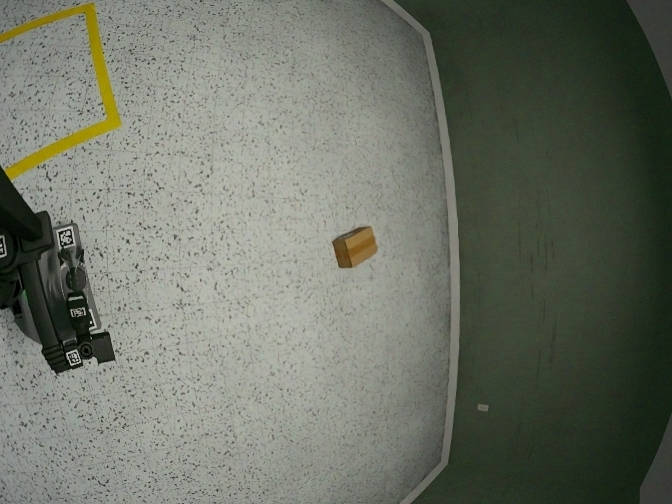

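execute_actions --actions '[{"r1":{"base":{"translate_m":-0.28},"joints":{"lift_m":0.29}},"r2":{"base":{"translate_m":-0.28},"joints":{"lift_m":0.29}},"r3":{"joints":{"head_pan_rad":-3.3,"head_tilt_rad":-0.6}}}]' --cameras '[]'

execute_actions --actions '[{"r1":{"base":{"rotate_rad":-3.14},"joints":{"head_pan_rad":-3.14}},"r2":{"base":{"rotate_rad":-3.17},"joints":{"head_pan_rad":-3.14}}}]' --cameras '["r1_head_camera","r2_head_camera","r3_head_camera"]'

Scene clock: 231.77 s.
r1.base_odometry: x=-1.186 y=-0.808 heading=-1.915 (m, m, rad; r1's odometry frame)
r1.turned_by_wheels: +0.000 (rad since the last result)
r1.turned_by_imu: +0.000 (rad since the last result)
r1.base_tilt: forward=+1.9 right=-1.0 (deg)
r1.lidar_m: 0.33 0.34 2.18 1.89 1.88 2.18 3.64 1.60 1.76 0.49 0.47 0.34
r1.head_depth_mm: 2000 1742 1087 981 1247 1192 1109 / 1946 1738 1080 975 1254 1196 1107 / 1965 1751 1078 980 1240 1197 - / 1935 1735 1074 976 1231 1197 - / 1919 1712 1523 987 1241 1201 - / 1943 1725 1540 1401 1277 1184 - / 1951 1715 1539 1394 1275 1177 1101
r1.base_status: done
r1.joint_positions: lift_m=+0.290 arm_m=+0.003 wrist_yaw_rad=+3.000 wrist_pitch_rad=-0.416 wrist_roll_rad=-0.005 gripper_m=+0.037 head_pan_rad=+0.005 head_tilt_rad=-1.140
r1.joint_status: all done
r1.motor_effort: left_wheel=+0(38) right_wheel=+1(19) lift_m=+20(27) arm_m=+0(0) wrist_yaw_rad=+0(0) wrist_pitch_rad=+7(7) wrist_roll_rad=+0(0) gripper_m=+0(1) head_pan_rad=-1(1) head_tilt_rad=-4(4) (%)
r1.hand_pose: x=+0.0105 y=+0.0744 z=+0.3034 quat_wxyz=(+0.195, +0.698, +0.098, +0.682) (m; r1's base frame)
r1.wrist_depth_mm: - - - - - - - / - - - - - - - / - - - 995 967 929 897 / 822 837 779 750 729 714 710 / 662 639 - 606 616 581 555 / 551 534 - 528 481 488 472 / 463 - - - 427 419 411
r2.base_odometry: x=-1.229 y=-0.839 heading=+1.360 (m, m, rad; r2's odometry frame)
r2.turned_by_wheels: +0.000 (rad since the last result)
r2.turned_by_imu: -0.003 (rad since the last result)
r2.base_tilt: forward=+0.2 right=+0.9 (deg)
r2.lidar_m: 0.33 0.34 0.47 0.60 2.51 2.93 1.33 1.29 2.58 2.24 2.25 0.34
r2.head_depth_mm: 1914 1710 1539 1393 1275 1190 1094 / 1923 1719 1540 1387 1286 1189 - / 1930 1708 1512 998 1235 1184 - / 1915 1713 1074 977 1035 1185 - / 1938 1718 1077 981 1043 1188 - / 1938 1729 1077 983 1039 1196 1115 / 1939 1724 1081 987 1051 1198 1103
r2.base_status: done
r2.joint_positions: lift_m=+0.290 arm_m=-0.001 wrist_yaw_rad=+3.000 wrist_pitch_rad=-0.417 wrist_roll_rad=-0.009 gripper_m=+0.037 head_pan_rad=+0.004 head_tilt_rad=-1.142
r2.joint_status: all done
r2.motor_effort: left_wheel=+1(35) right_wheel=+0(26) lift_m=+26(25) arm_m=-2(1) wrist_yaw_rad=+1(1) wrist_pitch_rad=+5(5) wrist_roll_rad=+1(1) gripper_m=-1(0) head_pan_rad=-3(3) head_tilt_rad=-3(3) (%)
r2.hand_pose: x=+0.0104 y=+0.0782 z=+0.3030 quat_wxyz=(+0.195, +0.697, +0.098, +0.683) (m; r2's base frame)
r2.wrist_depth_mm: - - - - 691 432 314 / - - 732 - 718 441 321 / 862 813 562 800 741 456 328 / 664 665 609 639 659 459 330 / 543 555 - 558 574 465 337 / 468 482 - - 461 452 337 / - - - - 411 416 344
r3.base_odometry: x=+0.000 y=+0.000 heading=-1.200 (m, m, rad; r3's odometry frame)
r3.turned_by_wheels: +0.000 (rad since the last result)
r3.turned_by_imu: -0.001 (rad since the last result)
r3.base_tilt: forward=+0.5 right=-0.5 (deg)
r3.lidar_m: 2.85 2.88 2.37 2.37 2.67 1.55 1.58 2.85 2.37 2.37 2.65 2.86
r3.head_depth_mm: - - 2276 1792 1762 1449 1228 / - - 3011 1816 1790 1463 1240 / - - 3031 1878 1804 1465 1247 / - - 2465 1966 1808 1482 1255 / - - 3336 2117 1836 1503 1268 / - - 3410 2401 1857 1507 1279 / - - 3469 2425 1862 1529 1290
r3.base_status: not commanded
r3.joint_positions: lift_m=+0.250 arm_m=-0.001 wrist_yaw_rad=+3.002 wrist_pitch_rad=-0.421 wrist_roll_rad=+0.014 gripper_m=+0.037 head_pan_rad=-3.293 head_tilt_rad=-0.606
r3.joint_status: all done
r3.motor_effort: left_wheel=+2(3) right_wheel=-3(2) lift_m=+21(21) arm_m=+0(0) wrist_yaw_rad=-2(1) wrist_pitch_rad=+10(10) wrist_roll_rad=+0(0) gripper_m=-1(0) head_pan_rad=-5(57) head_tilt_rad=+2(11) (%)
r3.hand_pose: x=+0.0098 y=+0.0774 z=+0.2621 quat_wxyz=(+0.197, +0.704, +0.098, +0.675) (m; r3's base frame)
r3.wrist_depth_mm: - - - - - - - / - - - - - - - / 848 858 855 877 871 886 891 / 661 665 673 675 682 681 679 / 543 542 - 548 572 550 556 / 460 491 - - 479 464 471 / - - - - 402 403 404
pictures: none
No camera images: the call's "cameras" was empty. Leave "cameras" out to get every camera's image.

Scene clock: 234.93 s.
r1.base_odometry: x=-1.186 y=-0.808 heading=+1.228 (m, m, rad; r1's odometry frame)
r1.turned_by_wheels: -3.140 (rad since the last result)
r1.turned_by_imu: -3.144 (rad since the last result)
r1.base_tilt: forward=+1.9 right=-1.0 (deg)
r1.lidar_m: 3.63 1.60 3.25 0.60 0.46 0.34 0.33 0.34 2.15 1.88 1.89 2.22
r1.head_depth_mm: 1981 1760 1092 982 1137 1154 1102 / 1945 1726 1090 980 1194 1162 1105 / 1967 1738 1080 976 1041 - 1090 / 1947 1732 1074 980 1056 - 1086 / 1952 1731 1522 1005 1261 - 1090 / 1954 1727 1547 1404 1278 - 1083 / 1927 1721 1547 1386 1276 1179 1094
r1.base_status: done
r1.joint_positions: lift_m=+0.290 arm_m=+0.003 wrist_yaw_rad=+3.000 wrist_pitch_rad=-0.416 wrist_roll_rad=-0.005 gripper_m=+0.037 head_pan_rad=-3.134 head_tilt_rad=-1.140
r1.joint_status: all done
r1.motor_effort: left_wheel=+4(16) right_wheel=-2(5) lift_m=+21(21) arm_m=-1(1) wrist_yaw_rad=+0(0) wrist_pitch_rad=+7(7) wrist_roll_rad=+0(0) gripper_m=-1(0) head_pan_rad=-2(33) head_tilt_rad=-4(4) (%)
r1.hand_pose: x=+0.0105 y=+0.0743 z=+0.3034 quat_wxyz=(+0.195, +0.698, +0.098, +0.682) (m; r1's base frame)
r1.wrist_depth_mm: 474 - - - - - - / 424 547 - - - - - / 418 551 649 695 981 925 880 / 404 568 600 649 740 715 679 / 400 588 - 616 611 572 579 / 389 506 - 525 490 495 480 / 370 - - - 430 419 420
r2.base_odometry: x=-1.229 y=-0.839 heading=-1.810 (m, m, rad; r2's odometry frame)
r2.turned_by_wheels: -3.170 (rad since the last result)
r2.turned_by_imu: -3.138 (rad since the last result)
r2.base_tilt: forward=+0.3 right=+0.9 (deg)
r2.lidar_m: 1.34 1.29 2.59 2.25 2.25 0.34 0.33 0.34 0.47 0.49 2.51 2.92
r2.head_depth_mm: 1925 1691 1540 1397 1281 1208 1103 / 1922 1707 1537 1400 1297 - 1089 / 1923 1700 1522 998 958 - 1072 / 1918 1712 1075 982 999 - 1073 / 1925 1714 1077 982 1081 - 1076 / 1932 1728 1080 982 1078 1212 1075 / 1933 1726 1075 985 1080 1191 1107
r2.base_status: done
r2.joint_positions: lift_m=+0.290 arm_m=-0.001 wrist_yaw_rad=+3.000 wrist_pitch_rad=-0.417 wrist_roll_rad=-0.009 gripper_m=+0.037 head_pan_rad=-3.134 head_tilt_rad=-1.142
r2.joint_status: all done
r2.motor_effort: left_wheel=+3(14) right_wheel=-2(8) lift_m=+26(26) arm_m=-2(2) wrist_yaw_rad=+1(0) wrist_pitch_rad=+5(5) wrist_roll_rad=+1(1) gripper_m=+0(1) head_pan_rad=-4(50) head_tilt_rad=-3(4) (%)
r2.hand_pose: x=+0.0104 y=+0.0782 z=+0.3030 quat_wxyz=(+0.195, +0.697, +0.098, +0.683) (m; r2's base frame)
r2.wrist_depth_mm: - - - - - - - / - - - - - - - / 835 806 846 854 871 868 887 / 673 661 676 670 688 700 699 / 543 549 - 554 567 565 566 / 467 482 - - 461 478 484 / - - - - 415 420 414
r3.base_odometry: x=+0.000 y=+0.000 heading=-1.200 (m, m, rad; r3's odometry frame)
r3.turned_by_wheels: +0.000 (rad since the last result)
r3.turned_by_imu: +0.000 (rad since the last result)
r3.base_tilt: forward=+0.4 right=-0.5 (deg)
r3.lidar_m: 2.86 2.89 2.37 2.37 2.67 1.55 1.59 2.86 2.37 2.37 2.65 2.87
r3.head_depth_mm: - - 2206 1803 1758 1445 1225 / - - 2277 1835 1773 1457 1239 / - - 3035 1885 1797 1474 1247 / - - 2254 1947 1822 1482 1255 / - - 3367 2096 1846 1505 1268 / - - 3449 2396 1853 1507 1275 / - - 3479 2442 1872 1523 1292
r3.base_status: not commanded
r3.joint_positions: lift_m=+0.250 arm_m=-0.001 wrist_yaw_rad=+3.002 wrist_pitch_rad=-0.421 wrist_roll_rad=+0.014 gripper_m=+0.037 head_pan_rad=-3.293 head_tilt_rad=-0.606
r3.joint_status: not commanded
r3.motor_effort: left_wheel=+3(3) right_wheel=-3(2) lift_m=+21(21) arm_m=+0(0) wrist_yaw_rad=-2(2) wrist_pitch_rad=+10(10) wrist_roll_rad=+0(0) gripper_m=+1(1) head_pan_rad=-5(5) head_tilt_rad=+4(2) (%)
r3.hand_pose: x=+0.0098 y=+0.0774 z=+0.2621 quat_wxyz=(+0.197, +0.704, +0.098, +0.675) (m; r3's base frame)
r3.wrist_depth_mm: - - - - - - - / - - - - - - - / 847 860 871 877 883 884 885 / 660 661 672 672 674 677 684 / 546 542 - 546 570 550 554 / 469 487 - - 481 467 469 / - - - - 400 403 403
pictures: r1_head_camera (sideways: a quarter turn clockwise sets it upright), r2_head_camera (sideways: a quarter turn clockwise sets it upright), r3_head_camera (sideways: a quarter turn clockwise sets it upright)
Images, in order (width x height): r1_head_camera 896x504, r2_head_camera 896x504, r3_head_camera 896x504.

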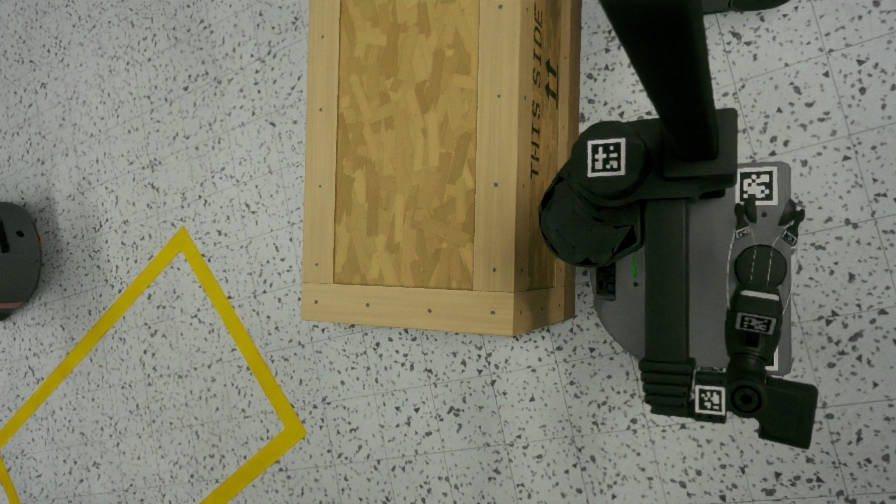

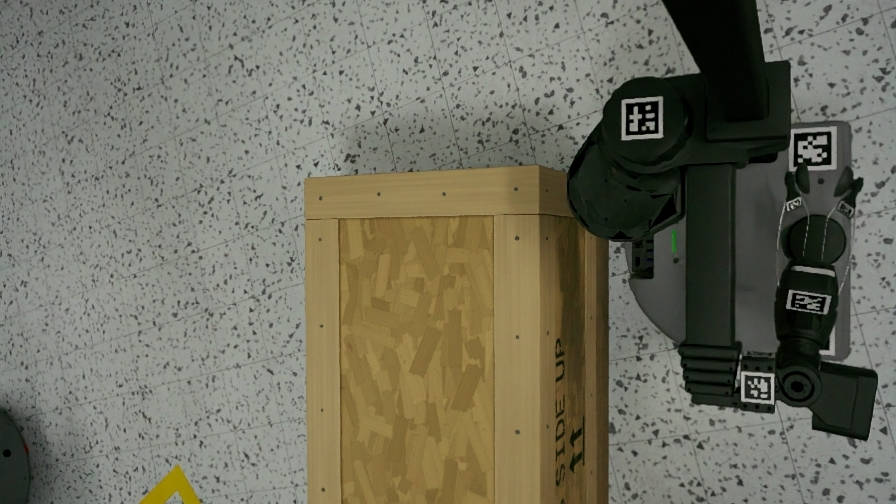

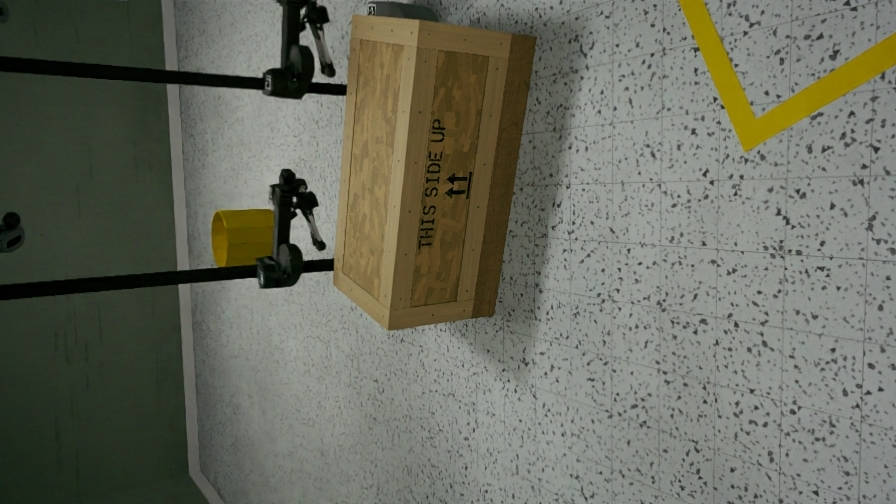

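execute_actions --actions '[{"r1":{"base":{"translate_m":-0.035},"joints":{"lift_m":0.31}},"r2":{"base":{"translate_m":-0.035},"joints":{"lift_m":0.31}}}]' --cameras '[]'

execute_actions --actions '[{"r1":{"base":{"translate_m":-0.15}},"r2":{"base":{"translate_m":-0.15}}}]' --cameras '["r1_head_camera","r2_head_camera","r3_head_camera"]'

Scene clock: 241.77 s.
r1.base_odometry: x=-1.197 y=-0.841 heading=+1.228 (m, m, rad; r1's odometry frame)
r1.turned_by_wheels: +0.000 (rad since the last result)
r1.turned_by_imu: +0.000 (rad since the last result)
r1.base_tilt: forward=+1.9 right=-1.0 (deg)
r1.lidar_m: 3.68 1.63 3.24 0.60 0.41 0.30 0.29 0.30 2.16 1.89 1.90 2.23
r1.head_depth_mm: 1979 1752 1579 985 1002 1158 1099 / 1965 1745 1564 986 1006 1162 1098 / 1962 1747 1551 982 928 - 1097 / 1916 1744 1079 976 926 - 1083 / 1965 1743 1535 999 1263 - 1089 / 1960 1722 1545 1395 1279 - 1086 / 1952 1706 1545 1401 1277 1176 1098
r1.base_status: done
r1.joint_positions: lift_m=+0.310 arm_m=+0.003 wrist_yaw_rad=+3.000 wrist_pitch_rad=-0.416 wrist_roll_rad=-0.005 gripper_m=+0.037 head_pan_rad=-3.134 head_tilt_rad=-1.140
r1.joint_status: all done
r1.motor_effort: left_wheel=+3(13) right_wheel=-2(10) lift_m=+39(40) arm_m=-1(1) wrist_yaw_rad=+0(0) wrist_pitch_rad=+7(7) wrist_roll_rad=+0(0) gripper_m=+0(1) head_pan_rad=-2(1) head_tilt_rad=-5(4) (%)
r1.hand_pose: x=+0.0105 y=+0.0743 z=+0.3227 quat_wxyz=(+0.195, +0.698, +0.098, +0.682) (m; r1's base frame)
r1.wrist_depth_mm: 586 - - - - - - / 376 484 - - - - - / 369 497 692 784 - 947 936 / 372 517 608 643 771 752 734 / 362 524 - 631 648 614 599 / 352 507 - 541 521 517 504 / 345 449 - - 451 439 436
r2.base_odometry: x=-1.221 y=-0.805 heading=-1.810 (m, m, rad; r2's odometry frame)
r2.turned_by_wheels: +0.000 (rad since the last result)
r2.turned_by_imu: -0.001 (rad since the last result)
r2.base_tilt: forward=+0.2 right=+0.9 (deg)
r2.lidar_m: 1.37 1.32 2.58 2.24 2.23 0.30 0.29 0.30 0.42 0.49 2.51 2.91
r2.head_depth_mm: 1915 1704 1536 1390 1279 1209 1098 / 1907 1706 1526 1405 1298 - 1092 / 1916 1719 1539 1003 918 - 1073 / 1932 1712 1536 984 929 - 1077 / 1950 1738 1542 978 950 - 1083 / 1959 1718 1541 980 954 1218 1077 / 1896 1720 1545 988 949 1196 1107
r2.base_status: done
r2.joint_positions: lift_m=+0.310 arm_m=-0.001 wrist_yaw_rad=+3.000 wrist_pitch_rad=-0.417 wrist_roll_rad=-0.009 gripper_m=+0.037 head_pan_rad=-3.134 head_tilt_rad=-1.142
r2.joint_status: all done
r2.motor_effort: left_wheel=+3(11) right_wheel=-2(10) lift_m=+37(39) arm_m=-2(2) wrist_yaw_rad=+1(1) wrist_pitch_rad=+5(5) wrist_roll_rad=+1(1) gripper_m=-1(0) head_pan_rad=-3(5) head_tilt_rad=-4(3) (%)
r2.hand_pose: x=+0.0104 y=+0.0782 z=+0.3226 quat_wxyz=(+0.195, +0.697, +0.098, +0.683) (m; r2's base frame)
r2.wrist_depth_mm: - - - - - - - / - - - - - - - / 873 859 894 891 901 916 937 / 686 686 715 711 711 708 714 / 573 572 - 586 596 595 589 / 484 501 - 503 479 497 498 / 439 - - - 433 436 438
r3.base_odometry: x=+0.000 y=+0.000 heading=-1.200 (m, m, rad; r3's odometry frame)
r3.turned_by_wheels: +0.000 (rad since the last result)
r3.turned_by_imu: -0.001 (rad since the last result)
r3.base_tilt: forward=+0.4 right=-0.5 (deg)
r3.lidar_m: 2.86 2.87 2.38 2.37 2.66 1.55 1.58 2.86 2.37 2.36 2.64 2.87
r3.head_depth_mm: - - 2185 1791 1776 1451 1239 / - - 2236 1826 1783 1470 1237 / - - 3040 1872 1797 1482 1249 / - - 2219 1963 1822 1487 1263 / - - 3349 2099 1839 1497 1272 / - - 3453 2373 1845 1516 1275 / - - 3470 2455 1878 1527 1291
r3.base_status: not commanded
r3.joint_positions: lift_m=+0.250 arm_m=-0.001 wrist_yaw_rad=+3.002 wrist_pitch_rad=-0.421 wrist_roll_rad=+0.014 gripper_m=+0.037 head_pan_rad=-3.293 head_tilt_rad=-0.606
r3.joint_status: not commanded
r3.motor_effort: left_wheel=+3(2) right_wheel=-3(3) lift_m=+21(21) arm_m=+0(0) wrist_yaw_rad=-2(2) wrist_pitch_rad=+10(10) wrist_roll_rad=+0(0) gripper_m=+0(1) head_pan_rad=-4(5) head_tilt_rad=+3(3) (%)
r3.hand_pose: x=+0.0098 y=+0.0774 z=+0.2621 quat_wxyz=(+0.197, +0.704, +0.098, +0.675) (m; r3's base frame)
r3.wrist_depth_mm: - - - - - - - / - - - - - - - / 870 856 870 870 872 891 900 / 666 660 676 675 682 672 685 / 540 545 - 552 580 556 560 / 468 492 - - 486 471 469 / - - - - 404 404 406
pictures: none
No camera images: the call's "cameras" was empty. Leave "cameras" out to get every camera's image.

Scene clock: 244.23 s.
r1.base_odometry: x=-1.248 y=-0.982 heading=+1.228 (m, m, rad; r1's odometry frame)
r1.turned_by_wheels: +0.000 (rad since the last result)
r1.turned_by_imu: +0.036 (rad since the last result)
r1.base_tilt: forward=+1.9 right=-1.0 (deg)
r1.lidar_m: 3.81 1.75 3.14 0.61 0.35 0.28 0.28 0.30 2.15 1.92 1.93 2.32
r1.head_depth_mm: 1987 1747 1570 986 920 1166 1101 / 1975 1743 1561 983 935 1163 1098 / 1897 1737 1563 984 918 - 1094 / 1842 1729 1550 977 926 - 1086 / 1939 1737 1542 1365 1252 - 1093 / 1945 1739 1541 1401 1276 - 1080 / 1942 1712 1533 1397 1273 1173 1086
r1.base_status: translate_m off_target (by the wheels' count: -0.1498 of -0.1500)
r1.joint_positions: lift_m=+0.310 arm_m=+0.003 wrist_yaw_rad=+3.000 wrist_pitch_rad=-0.416 wrist_roll_rad=-0.005 gripper_m=+0.037 head_pan_rad=-3.134 head_tilt_rad=-1.140
r1.joint_status: not commanded
r1.on_its_own: left_wheel is at rest, and its effort (-42) is outside its rest range (-18 to +18); right_wheel is at rest, and its effort (-36) is outside its rest range (-18 to +18)
r1.motor_effort: left_wheel=-42(71) right_wheel=-36(75) lift_m=+37(38) arm_m=-1(1) wrist_yaw_rad=-1(1) wrist_pitch_rad=+7(7) wrist_roll_rad=+0(0) gripper_m=+0(0) head_pan_rad=-1(1) head_tilt_rad=-4(4) (%)
r1.hand_pose: x=+0.0104 y=+0.0743 z=+0.3227 quat_wxyz=(+0.195, +0.698, +0.098, +0.682) (m; r1's base frame)
r1.wrist_depth_mm: 599 - - - - - - / 321 386 - - - - - / 312 395 713 680 - 992 921 / 318 413 623 643 759 718 755 / 310 428 - 639 628 591 600 / 310 432 - 539 507 511 509 / 306 389 - - 447 445 429
r2.base_odometry: x=-1.185 y=-0.660 heading=-1.810 (m, m, rad; r2's odometry frame)
r2.turned_by_wheels: -0.001 (rad since the last result)
r2.turned_by_imu: +0.066 (rad since the last result)
r2.base_tilt: forward=+0.2 right=+1.0 (deg)
r2.lidar_m: 1.41 1.41 2.47 2.21 2.22 0.28 0.27 0.30 0.46 0.61 2.55 3.07
r2.head_depth_mm: 1914 1707 1530 1394 1277 1213 1102 / 1925 1715 1538 1394 1302 - 1088 / 1927 1713 1541 988 920 - 1076 / 1931 1705 1547 982 918 - 1074 / 1939 1730 1543 982 950 - 1083 / 1893 1729 1082 980 1017 1219 1084 / 1902 1725 1082 989 1088 1193 1107
r2.base_status: translate_m off_target (by the wheels' count: -0.1496 of -0.1500)
r2.joint_positions: lift_m=+0.310 arm_m=-0.001 wrist_yaw_rad=+3.001 wrist_pitch_rad=-0.417 wrist_roll_rad=-0.009 gripper_m=+0.037 head_pan_rad=-3.134 head_tilt_rad=-1.141
r2.joint_status: not commanded
r2.on_its_own: left_wheel is at rest, and its effort (-73) is outside its rest range (-18 to +18); right_wheel is at rest, and its effort (-47) is outside its rest range (-18 to +18)
r2.motor_effort: left_wheel=-73(84) right_wheel=-47(63) lift_m=+37(37) arm_m=-2(2) wrist_yaw_rad=+1(1) wrist_pitch_rad=+5(5) wrist_roll_rad=+1(1) gripper_m=+1(1) head_pan_rad=-3(3) head_tilt_rad=-3(3) (%)
r2.hand_pose: x=+0.0103 y=+0.0782 z=+0.3226 quat_wxyz=(+0.195, +0.697, +0.098, +0.683) (m; r2's base frame)
r2.wrist_depth_mm: - - - - - - - / - - - - - - - / 869 854 894 907 889 916 907 / 697 697 701 705 715 720 725 / 574 571 - 582 603 593 594 / 484 502 - 512 487 505 506 / 436 - - - 427 433 436
r3.base_odometry: x=+0.000 y=+0.000 heading=-1.200 (m, m, rad; r3's odometry frame)
r3.turned_by_wheels: +0.000 (rad since the last result)
r3.turned_by_imu: +0.000 (rad since the last result)
r3.base_tilt: forward=+0.4 right=-0.5 (deg)
r3.lidar_m: 2.86 2.88 2.38 2.36 2.68 1.42 1.47 2.86 2.37 2.37 2.64 2.86
r3.head_depth_mm: - - 2664 1714 1740 1453 1232 / - - 2974 1718 1778 1458 1245 / - - 3134 1787 1793 1481 1247 / - - 2202 1870 1823 1484 1258 / - - 3312 1987 1835 1490 1269 / - - 3396 2372 1856 1507 1276 / - - 3449 2441 1876 1517 1286
r3.base_status: not commanded
r3.joint_positions: lift_m=+0.250 arm_m=-0.001 wrist_yaw_rad=+3.002 wrist_pitch_rad=-0.421 wrist_roll_rad=+0.014 gripper_m=+0.037 head_pan_rad=-3.293 head_tilt_rad=-0.606
r3.joint_status: not commanded
r3.motor_effort: left_wheel=+2(2) right_wheel=-4(3) lift_m=+21(21) arm_m=+0(0) wrist_yaw_rad=-1(2) wrist_pitch_rad=+10(10) wrist_roll_rad=+0(0) gripper_m=+0(0) head_pan_rad=-5(5) head_tilt_rad=+3(2) (%)
r3.hand_pose: x=+0.0098 y=+0.0774 z=+0.2621 quat_wxyz=(+0.197, +0.704, +0.098, +0.675) (m; r3's base frame)
r3.wrist_depth_mm: - - - - - - - / - - - - - - - / 847 844 874 867 877 881 881 / 669 665 669 665 676 666 685 / 546 543 - 546 570 553 550 / 465 492 - - 479 468 468 / - - - - 400 402 403
pictures: r1_head_camera (sideways: a quarter turn clockwise sets it upright), r2_head_camera (sideways: a quarter turn clockwise sets it upright), r3_head_camera (sideways: a quarter turn clockwise sets it upright)
Images, in order (width x height): r1_head_camera 896x504, r2_head_camera 896x504, r3_head_camera 896x504.

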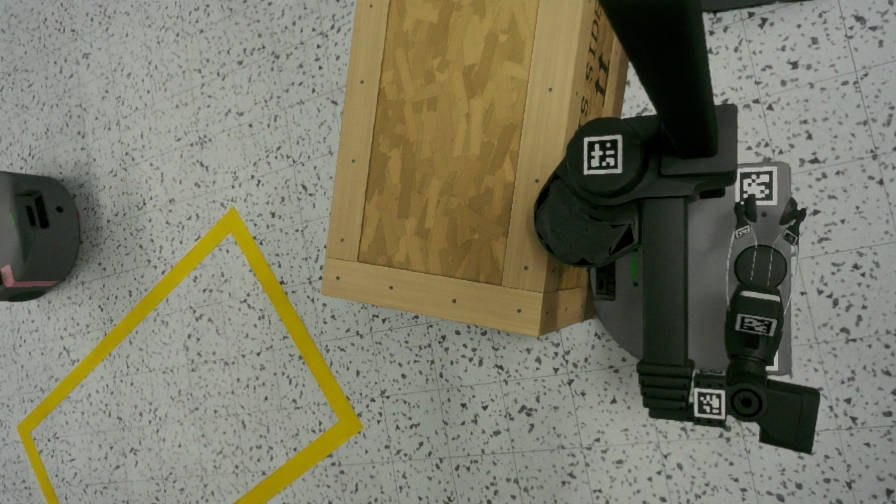

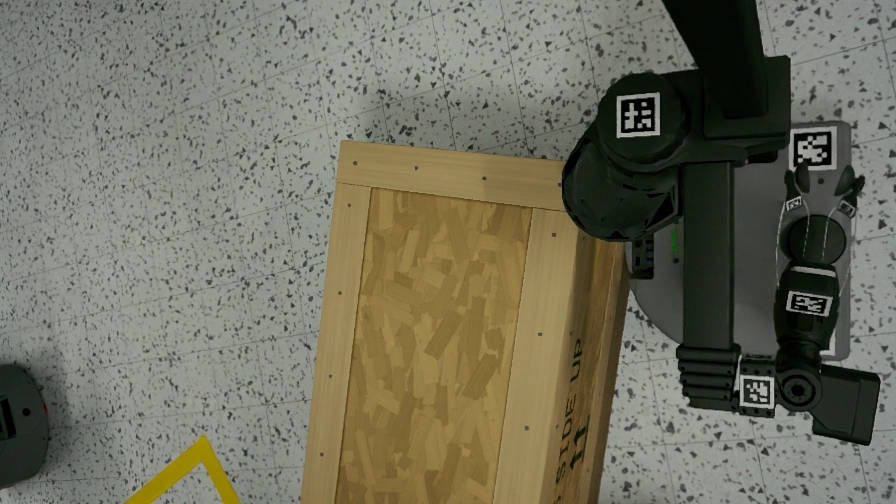

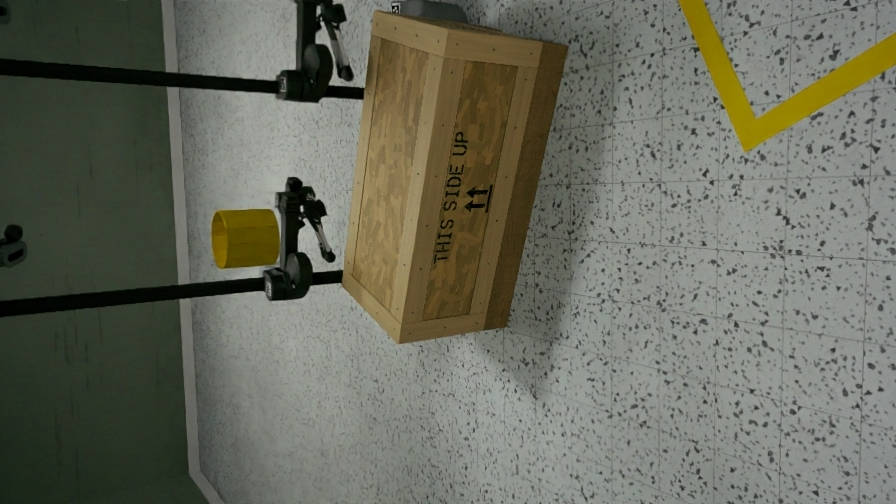

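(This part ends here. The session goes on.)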